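## Task

Lift the top 96-well plate off stack rack K1 and place it in the green bin marked RETURNS, one of three bins that look alike. At the end all three bins must be standing upright, the bottom plate must still sit in K1 exactly as it started, and the outcome must hold without the robot supporting anything. Finish by opening the gripper and pulling the arm away.

## Robot and tools

Robot: one arm with five revolute joints, always listed as waist, shoulder, elbow, wrist pitch, wrist roll, plus a two-finger gripper. With five joints the flange axis can only tilt toward or away from the base, never sideways. The fingers project off one side of the flange; they are level when the flange points straight down, and wrist roll rotates them about the flange. In the gripper's own frame the fingers point along +x and close along y. The reported end_effector_position is the point midway between the finger pads, roughly 2 cm short of the fingertips.

Scene frame: origin on the table surface below the arm base, +z up, +y to the left when facing along +x. Positions in metres, angles in radians. The base may sit slightly tilted, and the reported hand position grows less accurate at long reach.

Joint ranges (rad): waist -6.283..6.283, shoulder -2.059..2.094, elbow -3.927..0.192, wrist pitch -1.693..3.142, wrist roll -6.283..6.283. True ends may differ by 0.010 rad either way.

execute_actions(actions): actions is a list of actions; each action is a list of 1 to 15 rows; each row is six numbers in [-1, 1]: five joint displacements in the joint order above, then the gripper opening. Each row lasts one control step (1/30 s); an action always lasts 15 steps (0.5 s), the last row repeating if fewer are given. Joint numbers are offsets scaled so 1.0 equals 2.036 rad, measured from the joint angles at the start of that action, not from the previous row; for a call's first action the base is the last reported angles. The opening is absolute, not an offset: +1 fully open (0.150 m pad gap), -1 closed (a 0.071 m gap remains). An action that would push a joint more than 0.010 rad beyond its range is refused; if the first action fails that check, or any action is malformed, the whole call is rejected and nothing moves. Requests past a real end are clipped and reported as "joint sent to its limit" (absence of this line proves nothing). An empty list simply returns the current state and images.

move(target, speed, blocking): target is a single six-number row like above; its displacements count from the Joint positions of the latest result that showed them, not from where the arm is when the move begins; the opening is absolute and sent at the start. speed (0.01 to 2 rad/s, default 0.5) caps the joint with the largest travel; all joints finish their paths together, so the hand traces a curve, faster far from a rotating joint. Paths take 0.5 to 10 s and are cut off at 10 s. They ignore obstacles; faster contact and targets set deeper past contact press harder. The result adds a move: line with the ending (done, off_target, moving, held, fault), limits=held or limits=none, and the joint farthest from target. blocking=false returns after 0.5 s while motion continues; then use wait or stop before sending other motion.

wait(seconds): 0 to 10; the arm holds its last command and returns early if a running move finishes. stop(): brakes a running move (needs room, more if fast); fingers keep moving. zoom_image(camera, region): camera is cam_high, cam_low or cam_wrist; region [x0, y0, x1, y1] in pixels, origin top-left, no bigger than 504 by 504. finished_scene(scene): scene number 1 or 2; irreversible, reports success and gives the next task.

Result lines: state with end_effector_position (m), end_effector_quat_wxyz, and linear/angular velocities; Joint positions and Joint velocities (rad, rad/s, then pad gap in m); Joint targets (what the drive currently aims at, may change on its own); grip_measured on the command scale, possibly off by about 0.025 consistently; joint torques (total drive output with per-unit offset, scale and noise, nonzero even in free air). "joint command not followed" means a clearance check altered targets. MOTOR HOT appears at 65 °C; at 80 °C an OVER-TEMPERATURE FAULT brakes the arm until it cools. A TORQUE FAULT happens when contact load reaches a limit (waist 46, shoulder 46, elbow 27.6, wrist pitch 18.4, wrist roll 18.4 N m, held weight included): the arm backs off, pauses 10 s and drops the rest of the call.

Motion limits: drive targets change at most 3.14 rad/s with a 0.16 s ramp; each step's target stays within 0.623 rad of the measured angle, and targets that would shift the hand over 70 mm are scaled back. Big moves may need several actions; unfinished motion may not complete during a wait.

Gripping: to keep hold, command an opening at least about 0.04 under grip_measured. Pads give about 20 N each; fast closing can squeeze harder or bounce open. Occasional external tugs on held parts or nudges to loose items can occur. The simulation keeps running while replies are composed, holding the last command.

Cameras (504x504 each): cam_high overhead near (0.632, 0.640, 1.120), cam_low low and to the side near (1.248, 1.283, 0.273), and a fisheye cam_wrist on the hand. Calibration may be off by a couple of degrees and millimetres.

Avoid: anything leaving the table (ends the scene), dropping, slamming or shoving objects hard, tipping bins, or disturbing the lower plate. Open only once the plate is entirely inside the bin, then retreat.

Each tool is called by a JSON object that holds its "name" and its "arguments".

## Session

I'll start by looking at the current state of the scene.

{"name": "execute_actions", "arguments": {"actions": []}}

Scene clock: 0.00 s.
end_effector_position=(+0.4643, -0.4076, +0.2280) grip_measured=+1.00 end_effector_quat_wxyz=(+0.918, +0.333, +0.201, +0.074) end_effector_velocity=(+0.000, +0.000, +0.000) end_effector_angular_velocity=(-0.000, -0.001, +0.001)
Joint names: [waist, shoulder, elbow, wrist pitch, wrist roll]
Joint positions: [-0.948  0.903 -2.167  2.059 -1.085  0.15 ]
Joint velocities: [ 0.    -0.001  0.001 -0.001 -0.001  0.   ]
Joint torques (N m, as the arm reports them, + toward a larger angle): no reading
Motor temperatures (°C, as the motors report them): [35 31 35 34 37]
Joint targets: [-0.948 0.903 -2.167 2.059 -1.085]

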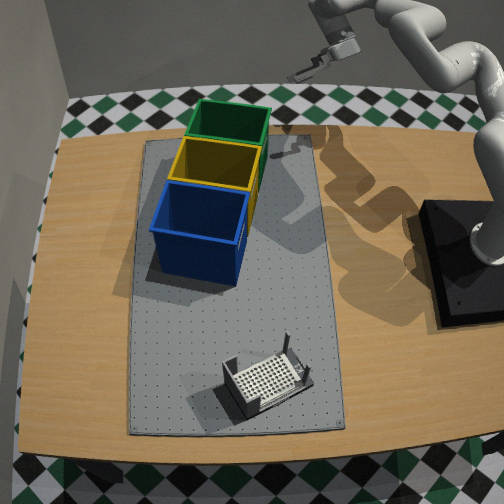

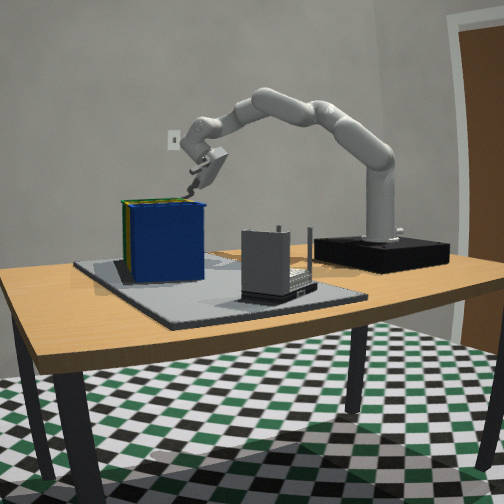

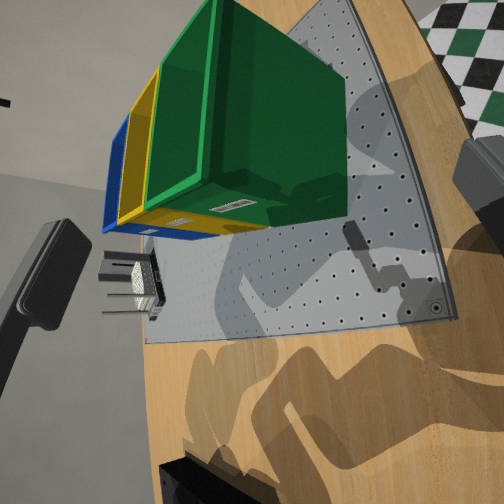

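{"name": "zoom_image", "arguments": {"camera": "cam_high", "region": [180, 310, 350, 440]}}

{"name": "zoom_image", "arguments": {"camera": "cam_low", "region": [210, 210, 340, 320]}}

{"name": "zoom_image", "arguments": {"camera": "cam_high", "region": [130, 80, 330, 300]}}

Region (180, 310, 350, 440) of cam_high's 504x504 image, scaled by 2.965, with more detail than that image has; it fills the top 385 rows of this view, and the rest is white.

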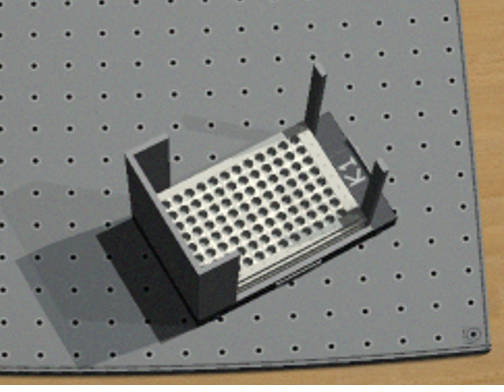

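Region (210, 210, 340, 320) of cam_low's 504x504 image, scaled by 3.877, with more detail than that image has; it fills the top 426 rows of this view, and the rest is white.

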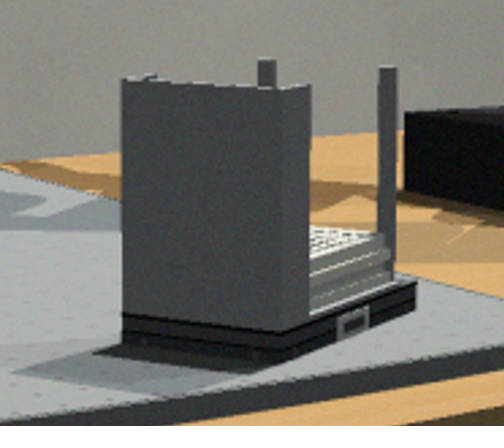

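Region (130, 80, 330, 300) of cam_high's 504x504 image, scaled by 2.291, with more detail than that image has; it fills the left 458 columns of this view, and the rest is white.

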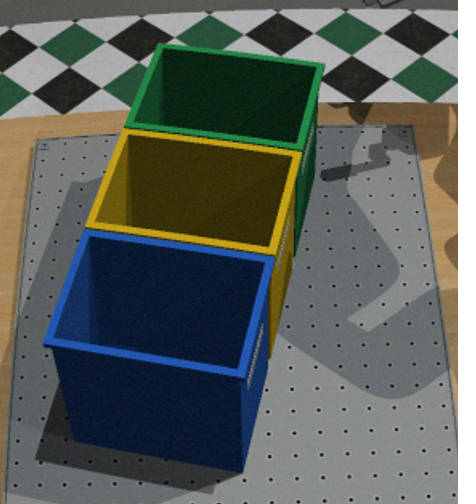

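{"name": "zoom_image", "arguments": {"camera": "cam_high", "region": [215, 325, 320, 425]}}

{"name": "zoom_image", "arguments": {"camera": "cam_wrist", "region": [80, 230, 200, 340]}}

Region (215, 325, 320, 425) of cam_high's 504x504 image, scaled by 4.800, with more detail than that image has; it fills the top 480 rows of this view, and the rest is white.

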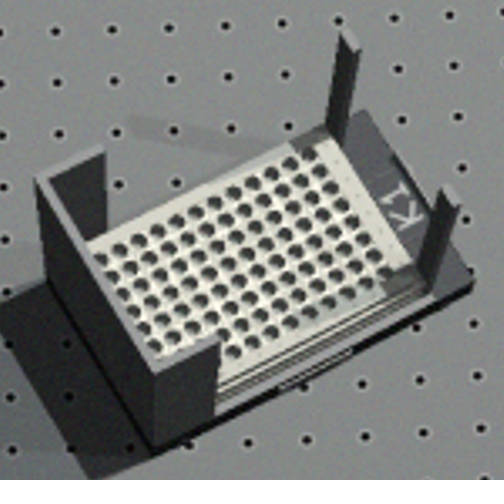

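Region (80, 230, 200, 340) of cam_wrist's 504x504 image, scaled by 4.200, with more detail than that image has; it fills the top 462 rows of this view, and the rest is white.

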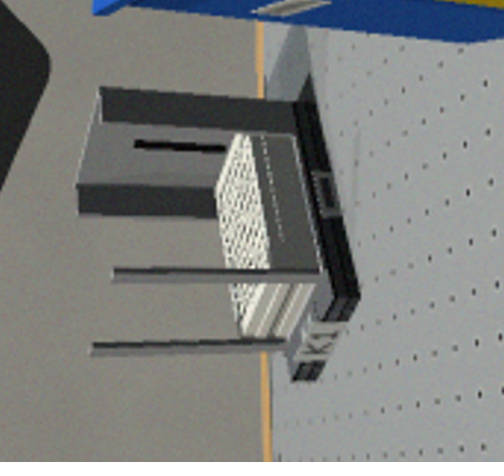

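{"name": "zoom_image", "arguments": {"camera": "cam_high", "region": [170, 90, 290, 200]}}

{"name": "zoom_image", "arguments": {"camera": "cam_low", "region": [100, 110, 250, 300]}}

{"name": "zoom_image", "arguments": {"camera": "cam_high", "region": [270, 0, 400, 100]}}

Region (170, 90, 290, 200) of cam_high's 504x504 image, scaled by 4.200, with more detail than that image has; it fills the top 462 rows of this view, and the rest is white.

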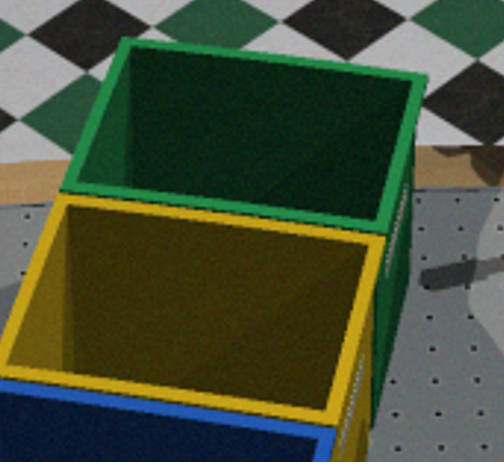

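Region (100, 110, 250, 300) of cam_low's 504x504 image, scaled by 2.653, with more detail than that image has; it fills the left 398 columns of this view, and the rest is white.

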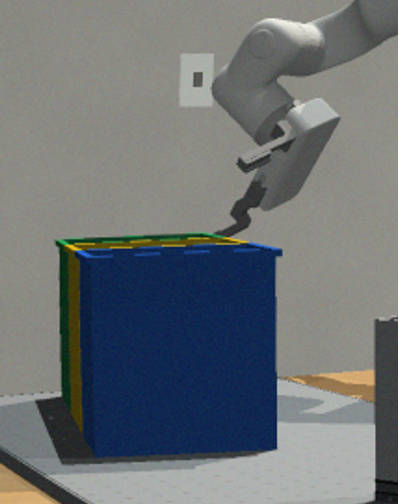

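Region (270, 0, 400, 100) of cam_high's 504x504 image, scaled by 3.877, with more detail than that image has; it fills the top 388 rows of this view, and the rest is white.

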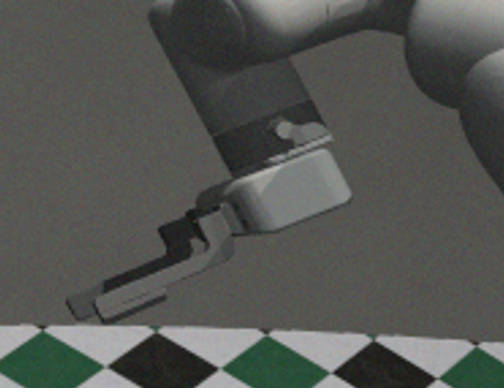

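{"name": "move", "arguments": {"target": [0, -0.39985, 0.59337, -0.58399, 0.48507, 1], "speed": 1.0}}

Scene clock: 21.47 s.
end_effector_position=(+0.3762, -0.4869, +0.2982) grip_measured=+1.00 end_effector_quat_wxyz=(+0.915, +0.008, -0.002, -0.404) end_effector_velocity=(-0.001, +0.000, +0.000) end_effector_angular_velocity=(-0.001, -0.001, -0.003)
Joint names: [waist, shoulder, elbow, wrist pitch, wrist roll]
Joint positions: [-0.948  0.09  -0.96   0.871 -0.097  0.15 ]
Joint velocities: [ 0.    -0.003  0.004 -0.002  0.003  0.   ]
Joint torques (N m, as the arm reports them, + toward a larger angle): [  0.3  -13.59  -9.62  -2.    -0.24]
Motor temperatures (°C, as the motors report them): [35 31 36 34 37]
Joint targets: [-0.948 0.089 -0.960 0.870 -0.097]
move: done; limits=none; farthest joint: the shoulder, 0.001 radians from its target (0.814 radians at the start)
camera_calibration (this result's frames):
cam_wrist: T_world_to_cam=[[-0.722576, -0.646551, -0.244655, 0.0253622], [-0.396595, 0.677588, -0.619343, 0.654397], [0.566212, -0.350493, -0.746028, -0.0725659], [0, 0, 0, 1]] pos_world=[0.318945, -0.452447, 0.357365]

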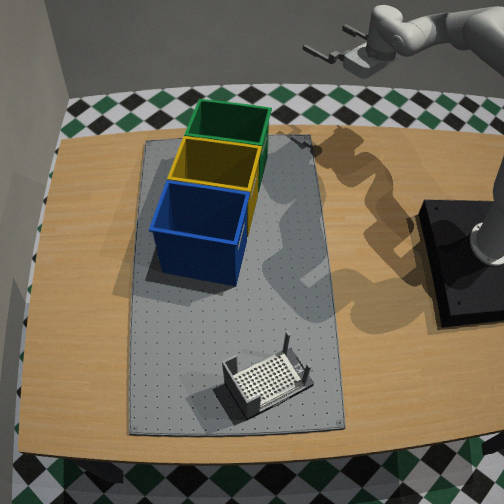

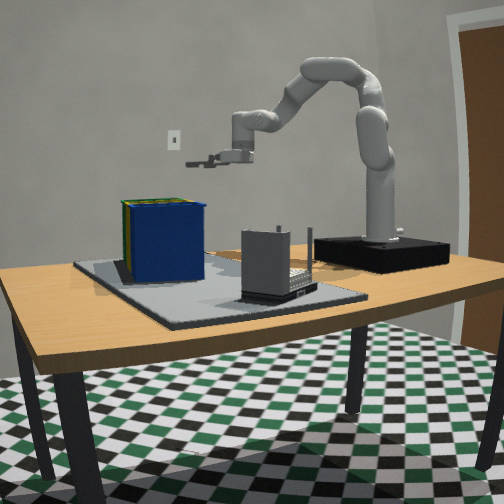

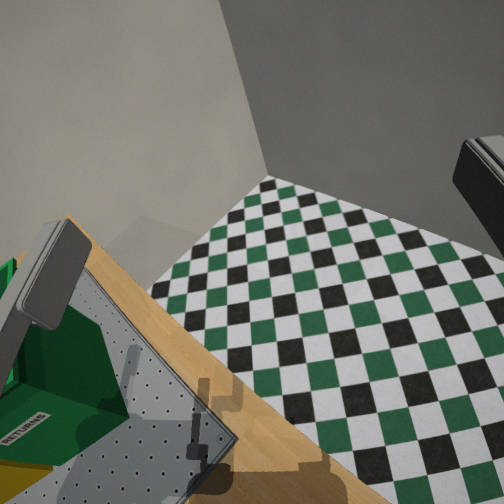

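{"name": "move", "arguments": {"target": [0.6498, 0, 0, 0, 0, 1], "speed": 1.0}}

Scene clock: 26.40 s.
end_effector_position=(+0.5595, +0.2450, +0.3096) grip_measured=+1.00 end_effector_quat_wxyz=(+0.970, +0.005, -0.007, +0.242) end_effector_velocity=(-0.001, +0.002, -0.001) end_effector_angular_velocity=(-0.001, +0.001, +0.005)
Joint names: [waist, shoulder, elbow, wrist pitch, wrist roll]
Joint positions: [ 0.374  0.09  -0.96   0.871 -0.097  0.15 ]
Joint velocities: [ 0.004  0.     0.001 -0.    -0.     0.   ]
Joint torques (N m, as the arm reports them, + toward a larger angle): [ -0.17 -13.6   -9.75  -1.98  -0.27]
Motor temperatures (°C, as the motors report them): [35 31 36 35 37]
Joint targets: [0.375 0.090 -0.960 0.871 -0.097]
move: done; limits=none; farthest joint: the waist, 0.001 radians from its target (1.323 radians at the start)
camera_calibration (this result's frames):
cam_wrist: T_world_to_cam=[[0.453713, -0.859717, -0.234589, 0.0247349], [-0.741413, -0.218112, -0.634613, 0.655354], [0.494421, 0.461859, -0.736365, -0.0731709], [0, 0, 0, 1]] pos_world=[0.510842, 0.198001, 0.367818]

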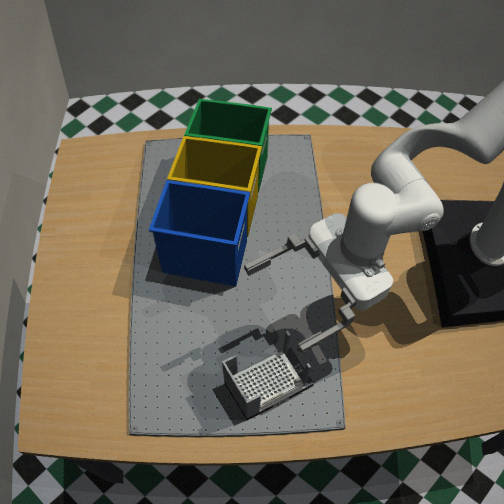

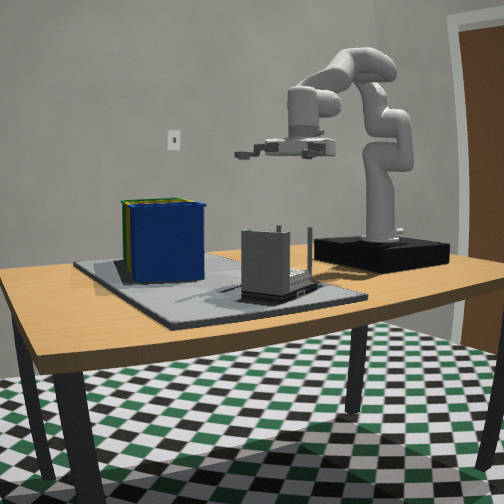

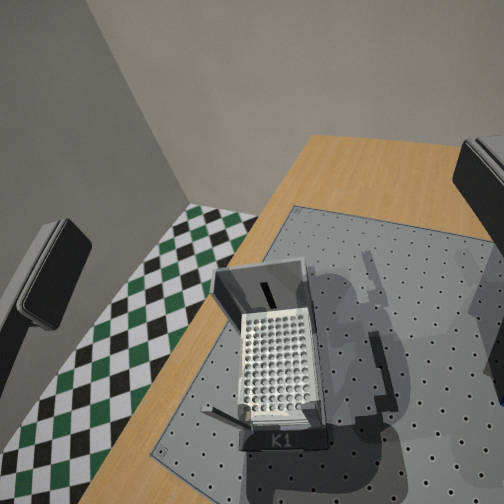

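{"name": "zoom_image", "arguments": {"camera": "cam_wrist", "region": [180, 250, 380, 460]}}

{"name": "zoom_image", "arguments": {"camera": "cam_high", "region": [220, 200, 420, 400]}}

Region (180, 250, 380, 460) of cam_wrist's 504x504 image, scaled by 2.400, with more detail than that image has; it fills the left 480 columns of this view, and the rest is white.

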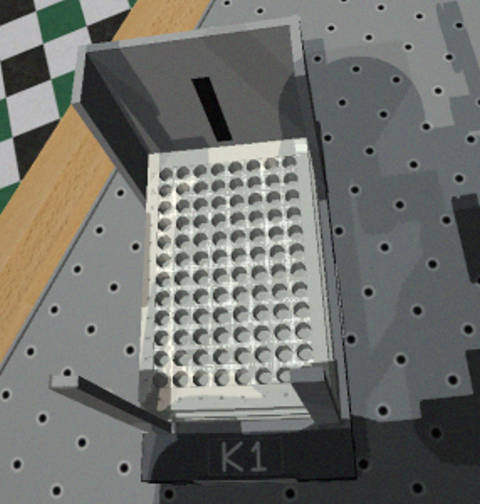

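Region (220, 200, 420, 400) of cam_high's 504x504 image, scaled by 2.520, with more detail than that image has.

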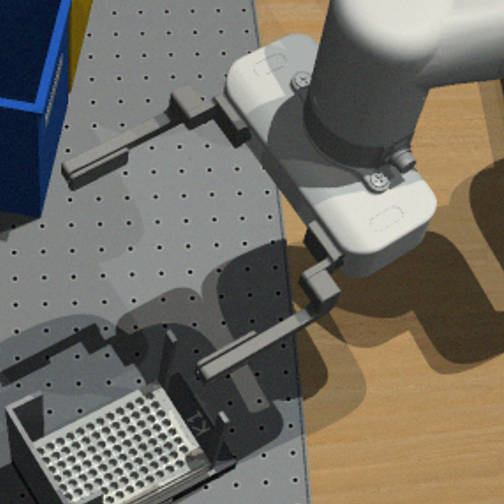

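{"name": "move", "arguments": {"target": [0.03565, 0.11872, -0.01809, -0.09345, 0.0445, 1], "speed": 0.5}}

Scene clock: 38.77 s.
end_effector_position=(+0.5682, +0.2847, +0.2203) grip_measured=+1.00 end_effector_quat_wxyz=(+0.972, +0.003, +0.000, +0.233) end_effector_velocity=(-0.000, +0.001, -0.002) end_effector_angular_velocity=(-0.000, +0.000, -0.001)
Joint names: [waist, shoulder, elbow, wrist pitch, wrist roll]
Joint positions: [ 0.447  0.331 -0.997  0.681 -0.007  0.15 ]
Joint velocities: [ 0.001  0.004 -0.001 -0.003  0.002  0.   ]
Joint torques (N m, as the arm reports them, + toward a larger angle): [ -0.01 -15.38  -8.67  -1.92  -0.3 ]
Motor temperatures (°C, as the motors report them): [35 31 36 35 37]
Joint targets: [0.447 0.331 -0.997 0.680 -0.007]
move: done; limits=none; farthest joint: the shoulder, 0.001 radians from its target (0.242 radians at the start)
camera_calibration (this result's frames):
cam_wrist: T_world_to_cam=[[0.435152, -0.869191, -0.234841, 0.047329], [-0.753293, -0.20861, -0.623724, 0.615422], [0.493145, 0.448319, -0.745533, -0.154973], [0, 0, 0, 1]] pos_world=[0.519422, 0.238998, 0.279431]

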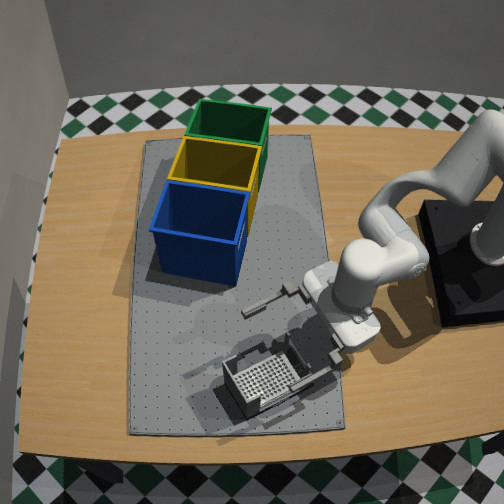

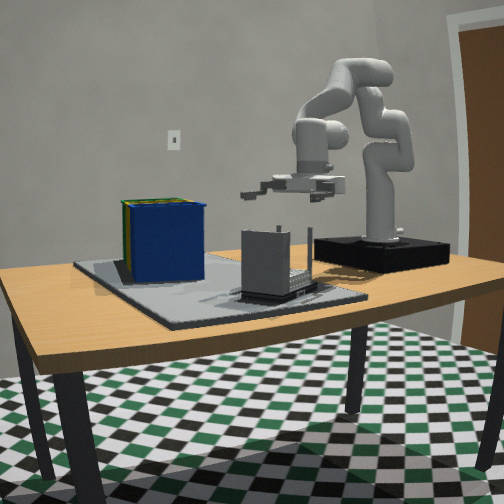

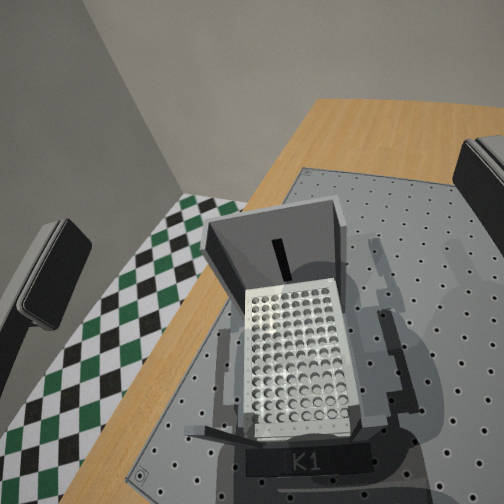

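{"name": "zoom_image", "arguments": {"camera": "cam_wrist", "region": [170, 260, 410, 500]}}

Region (170, 260, 410, 500) of cam_wrist's 504x504 image, scaled by 2.100, with more detail than that image has.

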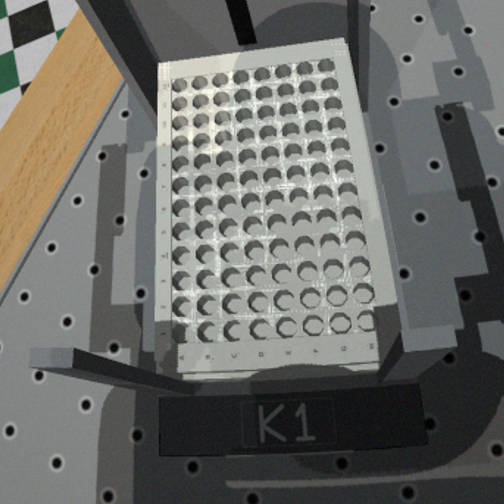

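{"name": "zoom_image", "arguments": {"camera": "cam_wrist", "region": [0, 200, 130, 420]}}

{"name": "zoom_image", "arguments": {"camera": "cam_low", "region": [225, 150, 365, 310]}}

{"name": "zoom_image", "arguments": {"camera": "cam_high", "region": [215, 255, 395, 425]}}

Region (0, 200, 130, 420) of cam_wrist's 504x504 image, scaled by 2.291, with more detail than that image has; it fills the left 298 columns of this view, and the rest is white.

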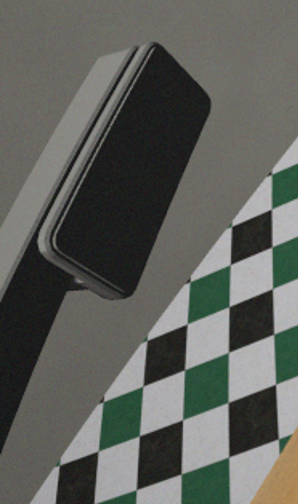

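Region (225, 150, 365, 310) of cam_low's 504x504 image, scaled by 3.150, with more detail than that image has; it fills the left 441 columns of this view, and the rest is white.

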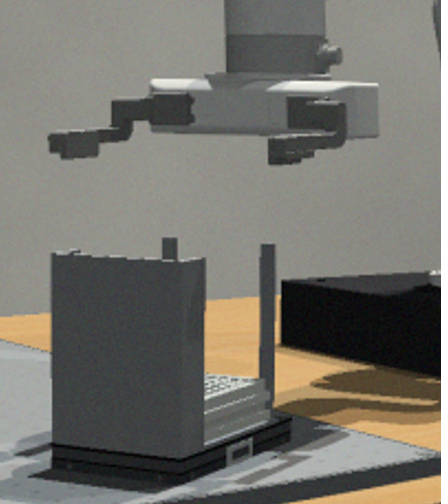

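Region (215, 255, 395, 425) of cam_high's 504x504 image, scaled by 2.800, with more detail than that image has.

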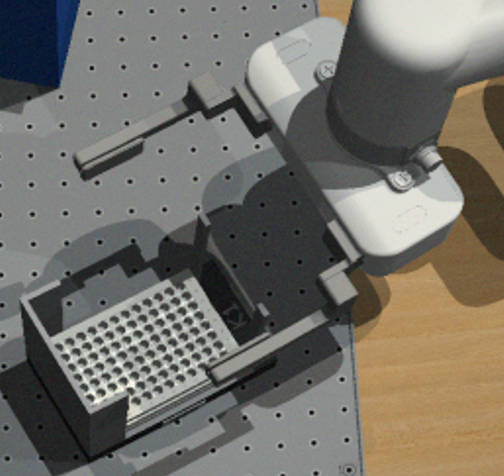

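{"name": "zoom_image", "arguments": {"camera": "cam_wrist", "region": [404, 110, 504, 290]}}

Region (404, 110, 504, 290) of cam_wrist's 504x504 image, scaled by 2.800, with more detail than that image has.

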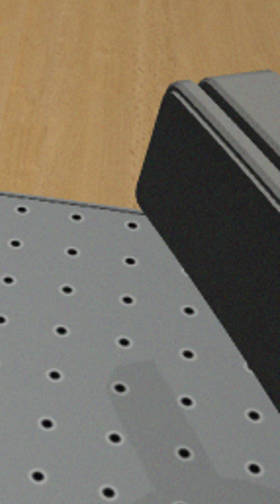

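{"name": "move", "arguments": {"target": [0.003426, 0.144173, -0.003138, -0.140741, 0.009026, 1], "speed": 0.3}}

Scene clock: 52.50 s.
end_effector_position=(+0.5624, +0.2846, +0.1002) grip_measured=+1.00 end_effector_quat_wxyz=(+0.974, +0.003, +0.000, +0.228) end_effector_velocity=(-0.001, -0.001, -0.002) end_effector_angular_velocity=(-0.001, +0.002, -0.001)
Joint names: [waist, shoulder, elbow, wrist pitch, wrist roll]
Joint positions: [ 0.454  0.624 -1.003  0.394  0.012  0.15 ]
Joint velocities: [-0.     0.003  0.001 -0.002  0.001  0.   ]
Joint torques (N m, as the arm reports them, + toward a larger angle): [  0.12 -16.34  -6.6   -1.82  -0.39]
Motor temperatures (°C, as the motors report them): [35 31 36 35 37]
Joint targets: [0.454 0.624 -1.003 0.394 0.012]
move: done; limits=none; farthest joint: the shoulder, 0.001 radians from its target (0.293 radians at the start)
camera_calibration (this result's frames):
cam_wrist: T_world_to_cam=[[0.425184, -0.874134, -0.234749, 0.0285119], [-0.755718, -0.200125, -0.623571, 0.535025], [0.498105, 0.442537, -0.745689, -0.242737], [0, 0, 0, 1]] pos_world=[0.513114, 0.239416, 0.159313]

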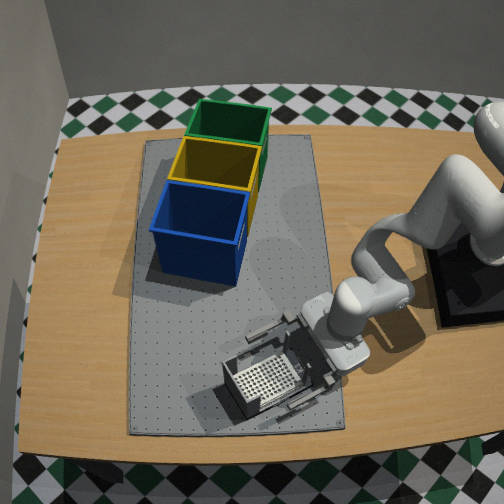

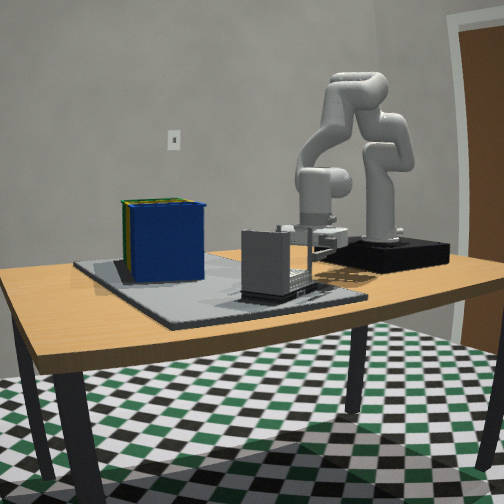

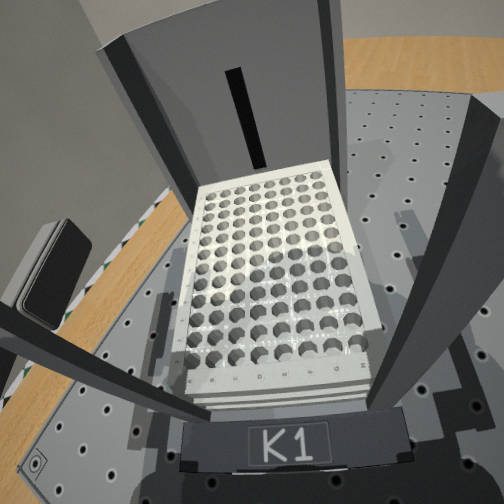

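{"name": "zoom_image", "arguments": {"camera": "cam_wrist", "region": [150, 150, 410, 430]}}

{"name": "zoom_image", "arguments": {"camera": "cam_low", "region": [260, 210, 360, 310]}}

{"name": "zoom_image", "arguments": {"camera": "cam_high", "region": [215, 285, 385, 430]}}

Region (150, 150, 410, 430) of cam_wrist's 504x504 image, scaled by 1.800, with more detail than that image has; it fills the left 468 columns of this view, and the rest is white.

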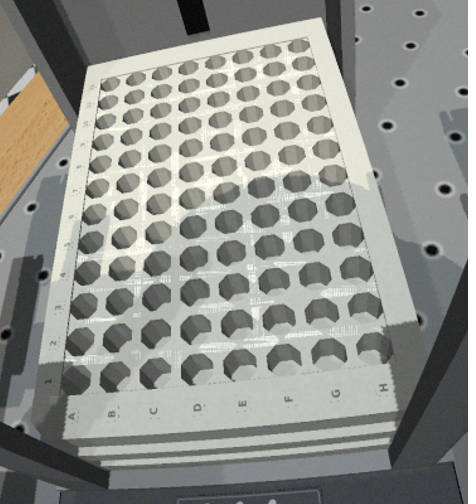

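Region (260, 210, 360, 310) of cam_low's 504x504 image, scaled by 5.040, with more detail than that image has.

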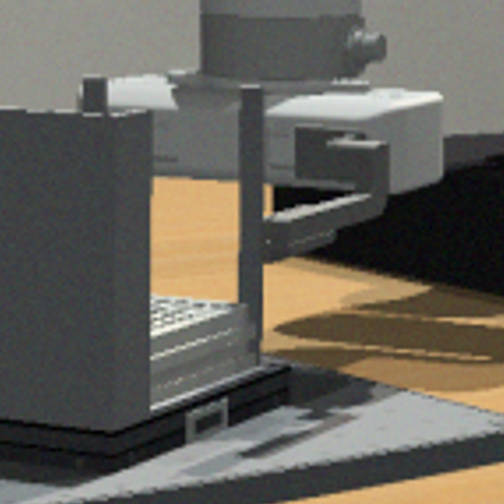

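Region (215, 285, 385, 430) of cam_high's 504x504 image, scaled by 2.965, with more detail than that image has; it fills the top 430 rows of this view, and the rest is white.

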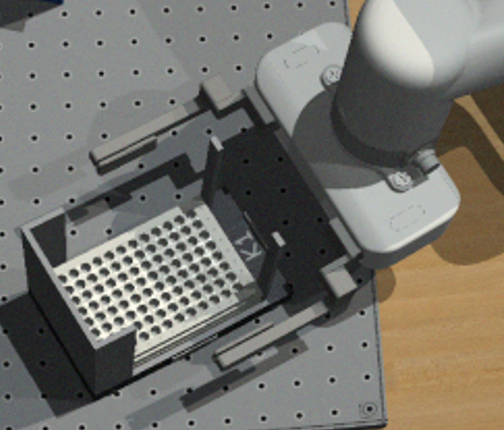

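{"name": "zoom_image", "arguments": {"camera": "cam_wrist", "region": [160, 340, 400, 440]}}

{"name": "zoom_image", "arguments": {"camera": "cam_low", "region": [280, 250, 330, 305]}}

Region (160, 340, 400, 440) of cam_wrist's 504x504 image, scaled by 2.100, with more detail than that image has; it fills the top 210 rows of this view, and the rest is white.

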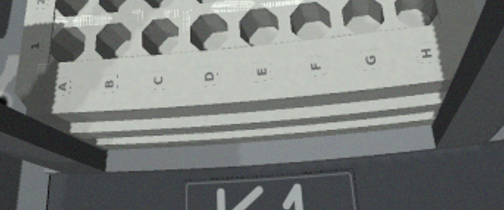

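Region (280, 250, 330, 305) of cam_low's 504x504 image, scaled by 9.164, with more detail than that image has; it fills the left 458 columns of this view, and the rest is white.

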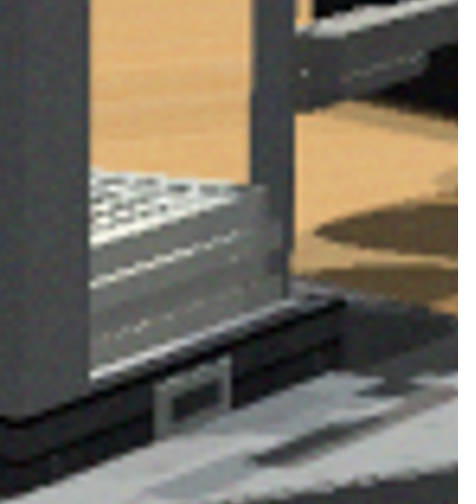

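{"name": "move", "arguments": {"target": [-0.0003, 0.062943, -0.022529, -0.040414, -0.002947, -0.139], "speed": 0.15}}

Scene clock: 60.70 s.
end_effector_position=(+0.5621, +0.2853, +0.0566) grip_measured=-0.14 end_effector_quat_wxyz=(+0.973, +0.003, +0.000, +0.231) end_effector_velocity=(-0.001, -0.000, -0.002) end_effector_angular_velocity=(-0.001, +0.002, -0.001)
Joint names: [waist, shoulder, elbow, wrist pitch, wrist roll]
Joint positions: [ 0.453  0.752 -1.049  0.312  0.006  0.105]
Joint velocities: [ 0.     0.003  0.001 -0.002  0.001  0.   ]
Joint torques (N m, as the arm reports them, + toward a larger angle): [ -0.15 -16.84  -5.95  -1.8   -0.37]
Motor temperatures (°C, as the motors report them): [35 31 36 35 37]
Joint targets: [0.453 0.752 -1.049 0.312 0.006]
move: done; limits=none; farthest joint: the shoulder, 0.001 radians from its target (0.128 radians at the start)
camera_calibration (this result's frames):
cam_wrist: T_world_to_cam=[[0.429945, -0.871801, -0.234758, 0.0157165], [-0.754459, -0.204097, -0.623808, 0.508262], [0.495923, 0.445318, -0.745488, -0.274999], [0, 0, 0, 1]] pos_world=[0.513084, 0.239898, 0.115739]

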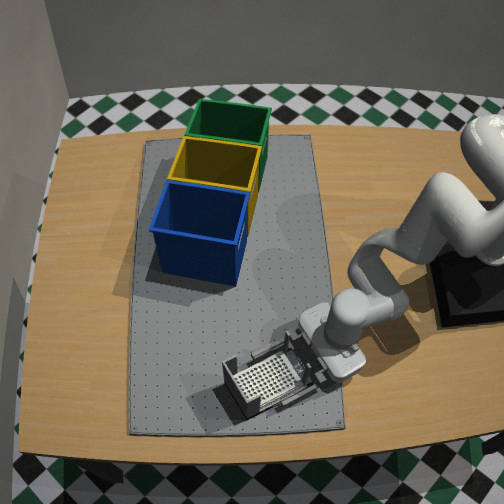

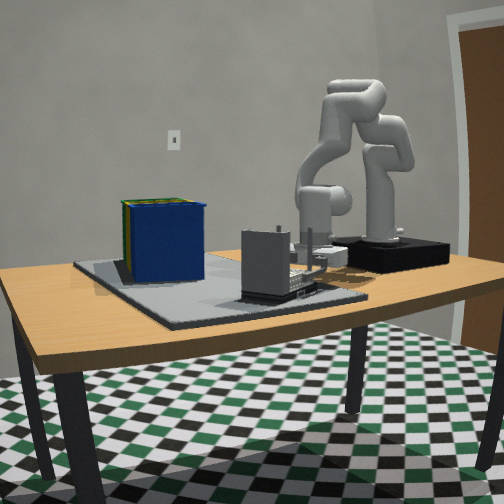

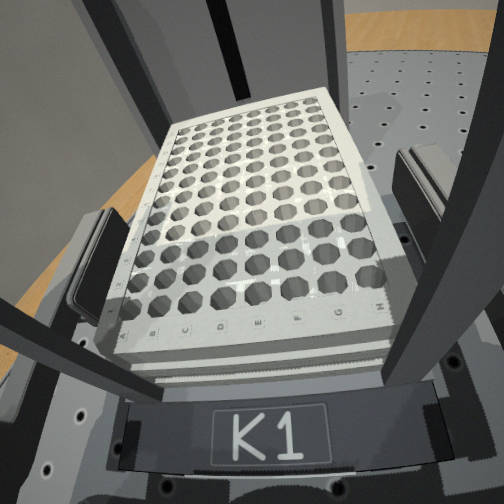

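{"name": "zoom_image", "arguments": {"camera": "cam_low", "region": [275, 235, 350, 305]}}

{"name": "zoom_image", "arguments": {"camera": "cam_high", "region": [220, 310, 360, 430]}}

{"name": "zoom_image", "arguments": {"camera": "cam_wrist", "region": [50, 90, 300, 400]}}

{"name": "zoom_image", "arguments": {"camera": "cam_wrist", "region": [260, 80, 480, 380]}}

Region (275, 235, 350, 305) of cam_low's 504x504 image, scaled by 6.720, with more detail than that image has; it fills the top 470 rows of this view, and the rest is white.

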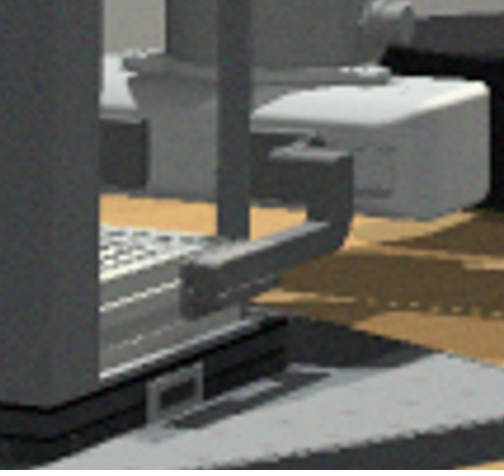

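Region (220, 310, 360, 430) of cam_high's 504x504 image, scaled by 3.600, with more detail than that image has; it fills the top 432 rows of this view, and the rest is white.

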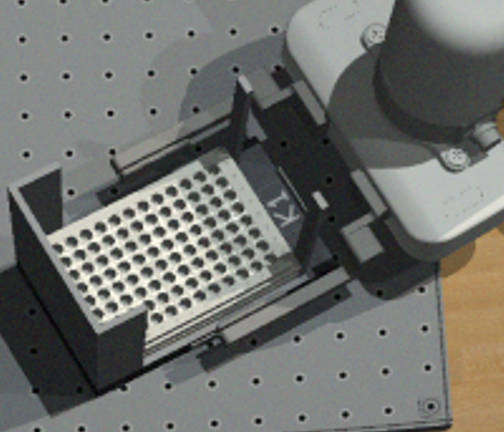

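Region (50, 90, 300, 400) of cam_wrist's 504x504 image, scaled by 1.626, with more detail than that image has; it fills the left 406 columns of this view, and the rest is white.

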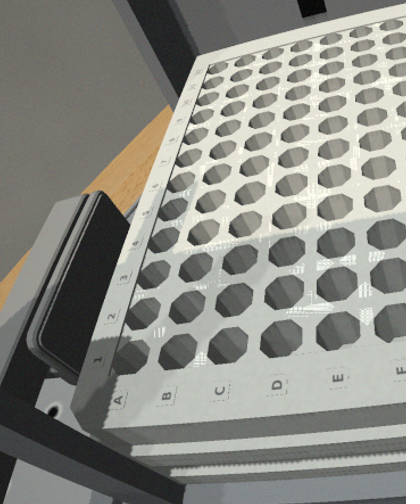

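Region (260, 80, 480, 380) of cam_wrist's 504x504 image, scaled by 1.680, with more detail than that image has; it fills the left 370 columns of this view, and the rest is white.

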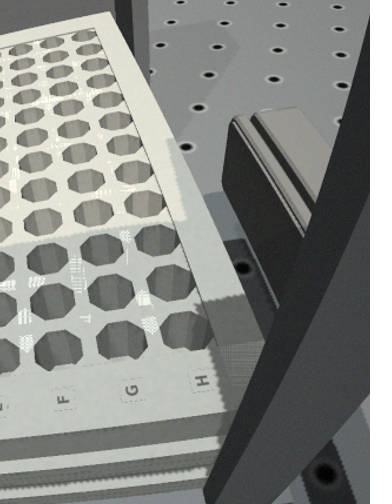

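{"name": "execute_actions", "arguments": {"actions": [[[0,0.0004,-0.0002,-0.0002,0,-0.17],[0,0.0008,-0.0003,-0.0004,0,-0.20],[0,0.0012,-0.0005,-0.0007,0,-0.23],[0,0.0016,-0.0007,-0.0009,0,-0.26],[0,0.0020,-0.0008,-0.0011,0,-0.29],[0,0.0022,-0.0009,-0.0013,0,-0.32],[0,0.0022,-0.0009,-0.0013,0,-0.35],[0,0.0022,-0.0009,-0.0013,0,-0.38],[0,0.0022,-0.0009,-0.0013,0,-0.41],[0,0.0022,-0.0009,-0.0013,0,-0.44],[0,0.0022,-0.0009,-0.0013,0,-0.47],[0,0.0022,-0.0009,-0.0013,0,-0.50],[0,0.0022,-0.0009,-0.0013,0,-0.52],[0,0.0022,-0.0009,-0.0013,0,-0.54],[0,0.0022,-0.0009,-0.0013,0,-0.55]]]}}

Scene clock: 65.23 s.
end_effector_position=(+0.5621, +0.2853, +0.0552) grip_measured=-0.51 end_effector_quat_wxyz=(+0.973, +0.003, +0.000, +0.231) end_effector_velocity=(-0.000, -0.000, -0.001) end_effector_angular_velocity=(-0.001, +0.001, -0.001)
Joint names: [waist, shoulder, elbow, wrist pitch, wrist roll]
Joint positions: [ 0.453  0.756 -1.051  0.31   0.006  0.09 ]
Joint velocities: [ 0.     0.002 -0.001 -0.     0.001 -0.023]
Joint torques (N m, as the arm reports them, + toward a larger angle): [ -0.02 -16.67  -6.01  -1.79  -0.28]
Motor temperatures (°C, as the motors report them): [35 31 36 35 37]
Joint targets: [0.453 0.756 -1.051 0.309 0.006]
camera_calibration (this result's frames):
cam_wrist: T_world_to_cam=[[0.429942, -0.871802, -0.234757, 0.0153856], [-0.754467, -0.204101, -0.623797, 0.507342], [0.495913, 0.445313, -0.745498, -0.276066], [0, 0, 0, 1]] pos_world=[0.513063, 0.239898, 0.114284]

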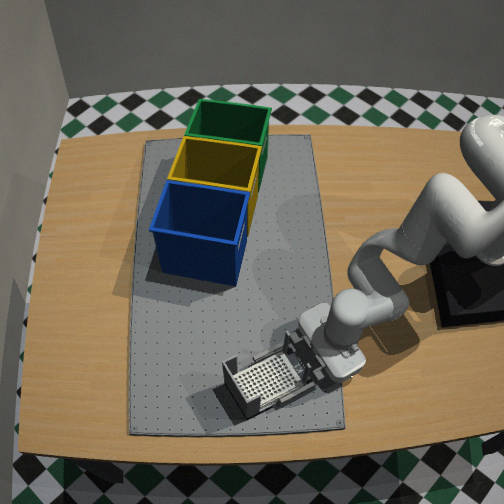

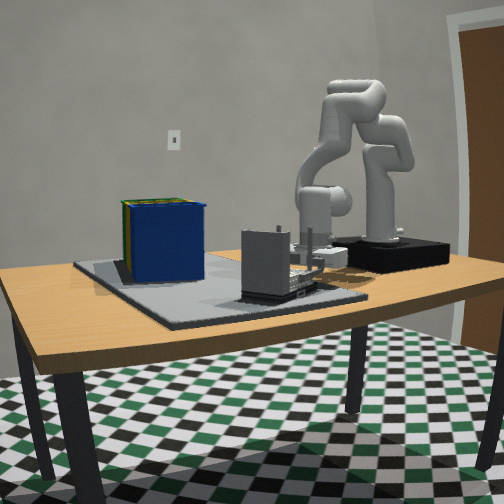

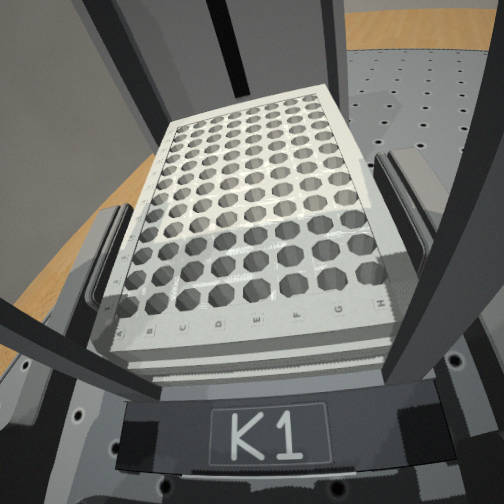

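Now close gently onto the plate.

{"name": "execute_actions", "arguments": {"actions": [[[0,0,0,0,0,-0.56],[0,0,0,0,0,-0.57],[0,0,0,0,0,-0.58],[0,0,0,0,0,-0.59],[0,0,0,0,0,-0.60],[0,0,0,0,0,-0.61],[0,0,0,0,0,-0.62],[0,0,0,0,0,-0.63],[0,0,0,0,0,-0.64],[0,0,0,0,0,-0.65],[0,0,0,0,0,-0.66],[0,0,0,0,0,-0.67],[0,0,0,0,0,-0.68],[0,0,0,0,0,-0.69],[0,0,0,0,0,-0.70]],[[0,0,0,0,0,-0.71],[0,0,0,0,0,-0.72],[0,0,0,0,0,-0.73],[0,0,0,0,0,-0.74],[0,0,0,0,0,-0.75],[0,0,0,0,0,-0.76],[0,0,0,0,0,-0.77],[0,0,0,0,0,-0.78],[0,0,0,0,0,-0.79],[0,0,0,0,0,-0.80]]]}}

Scene clock: 66.80 s.
end_effector_position=(+0.5621, +0.2853, +0.0552) grip_measured=-0.61 end_effector_quat_wxyz=(+0.973, +0.003, +0.000, +0.231) end_effector_velocity=(+0.000, +0.000, +0.001) end_effector_angular_velocity=(+0.001, -0.001, -0.000)
Joint names: [waist, shoulder, elbow, wrist pitch, wrist roll]
Joint positions: [ 0.453  0.756 -1.051  0.31   0.006  0.086]
Joint velocities: [-0.    -0.002  0.     0.    -0.     0.   ]
Joint torques (N m, as the arm reports them, + toward a larger angle): [  0.01 -17.11  -5.88  -1.94  -0.28]
Motor temperatures (°C, as the motors report them): [35 31 36 35 37]
Joint targets: [0.453 0.756 -1.051 0.310 0.006]
camera_calibration (this result's frames):
cam_wrist: T_world_to_cam=[[0.429957, -0.871795, -0.234757, 0.0153826], [-0.75447, -0.20412, -0.623787, 0.50734], [0.495896, 0.445319, -0.745505, -0.276062], [0, 0, 0, 1]] pos_world=[0.513057, 0.239904, 0.114278]

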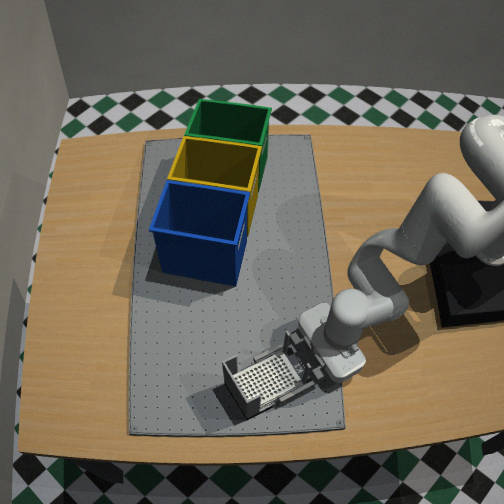

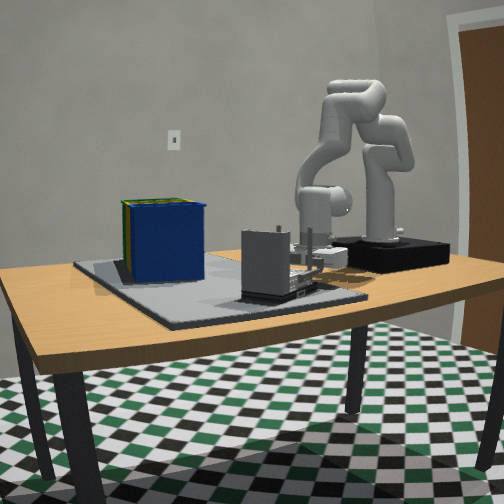

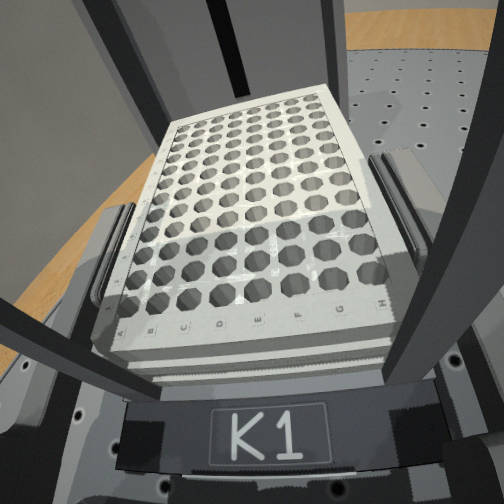

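{"name": "move", "arguments": {"target": [0.00014, -0.029145, 0.011546, 0.017599, 0.00014, -0.8], "speed": 0.08}}

Scene clock: 72.63 s.
end_effector_position=(+0.5620, +0.2853, +0.0750) grip_measured=-0.61 end_effector_quat_wxyz=(+0.973, +0.003, +0.000, +0.231) end_effector_velocity=(-0.000, +0.000, +0.001) end_effector_angular_velocity=(-0.000, +0.001, +0.001)
Joint names: [waist, shoulder, elbow, wrist pitch, wrist roll]
Joint positions: [ 0.453  0.697 -1.027  0.345  0.006  0.086]
Joint velocities: [ 0.    -0.003  0.001  0.002 -0.001  0.   ]
Joint torques (N m, as the arm reports them, + toward a larger angle): [  0.01 -16.93  -6.36  -1.93  -0.21]
Motor temperatures (°C, as the motors report them): [35 31 35 35 37]
Joint targets: [0.453 0.697 -1.027 0.345 0.006]
move: done; limits=none; farthest joint: the wrist pitch, 0.001 radians from its target (0.036 radians at the start)
camera_calibration (this result's frames):
cam_wrist: T_world_to_cam=[[0.429916, -0.871817, -0.234751, 0.0200672], [-0.754577, -0.204177, -0.623638, 0.519715], [0.495767, 0.445249, -0.745632, -0.261155], [0, 0, 0, 1]] pos_world=[0.513011, 0.239888, 0.134099]

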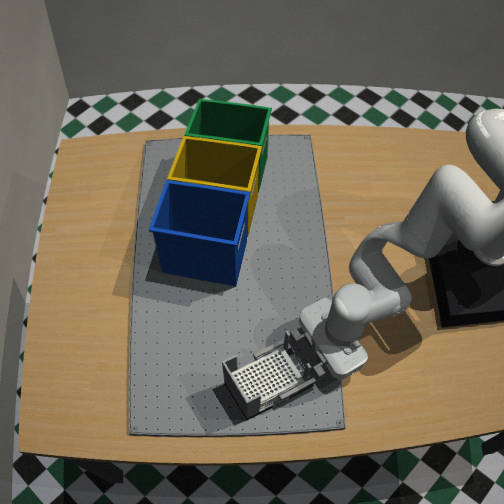

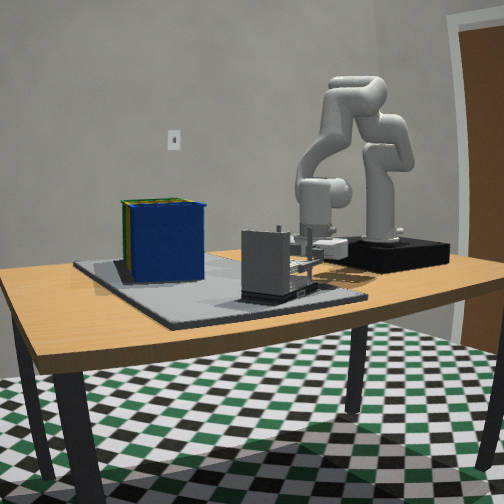

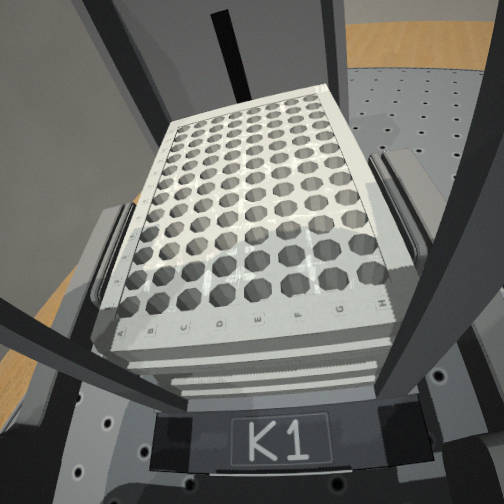

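{"name": "zoom_image", "arguments": {"camera": "cam_low", "region": [275, 225, 350, 305]}}

Region (275, 225, 350, 305) of cam_low's 504x504 image, scaled by 6.300, with more detail than that image has; it fills the left 472 columns of this view, and the rest is white.

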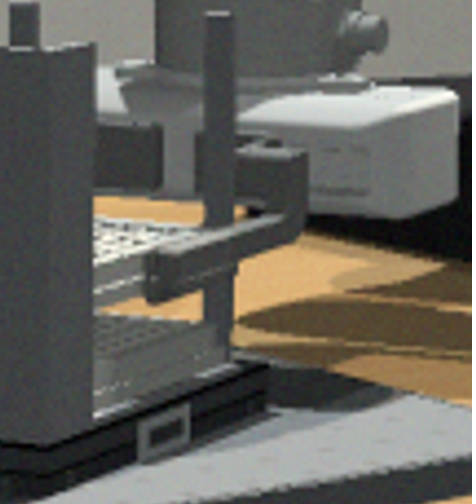

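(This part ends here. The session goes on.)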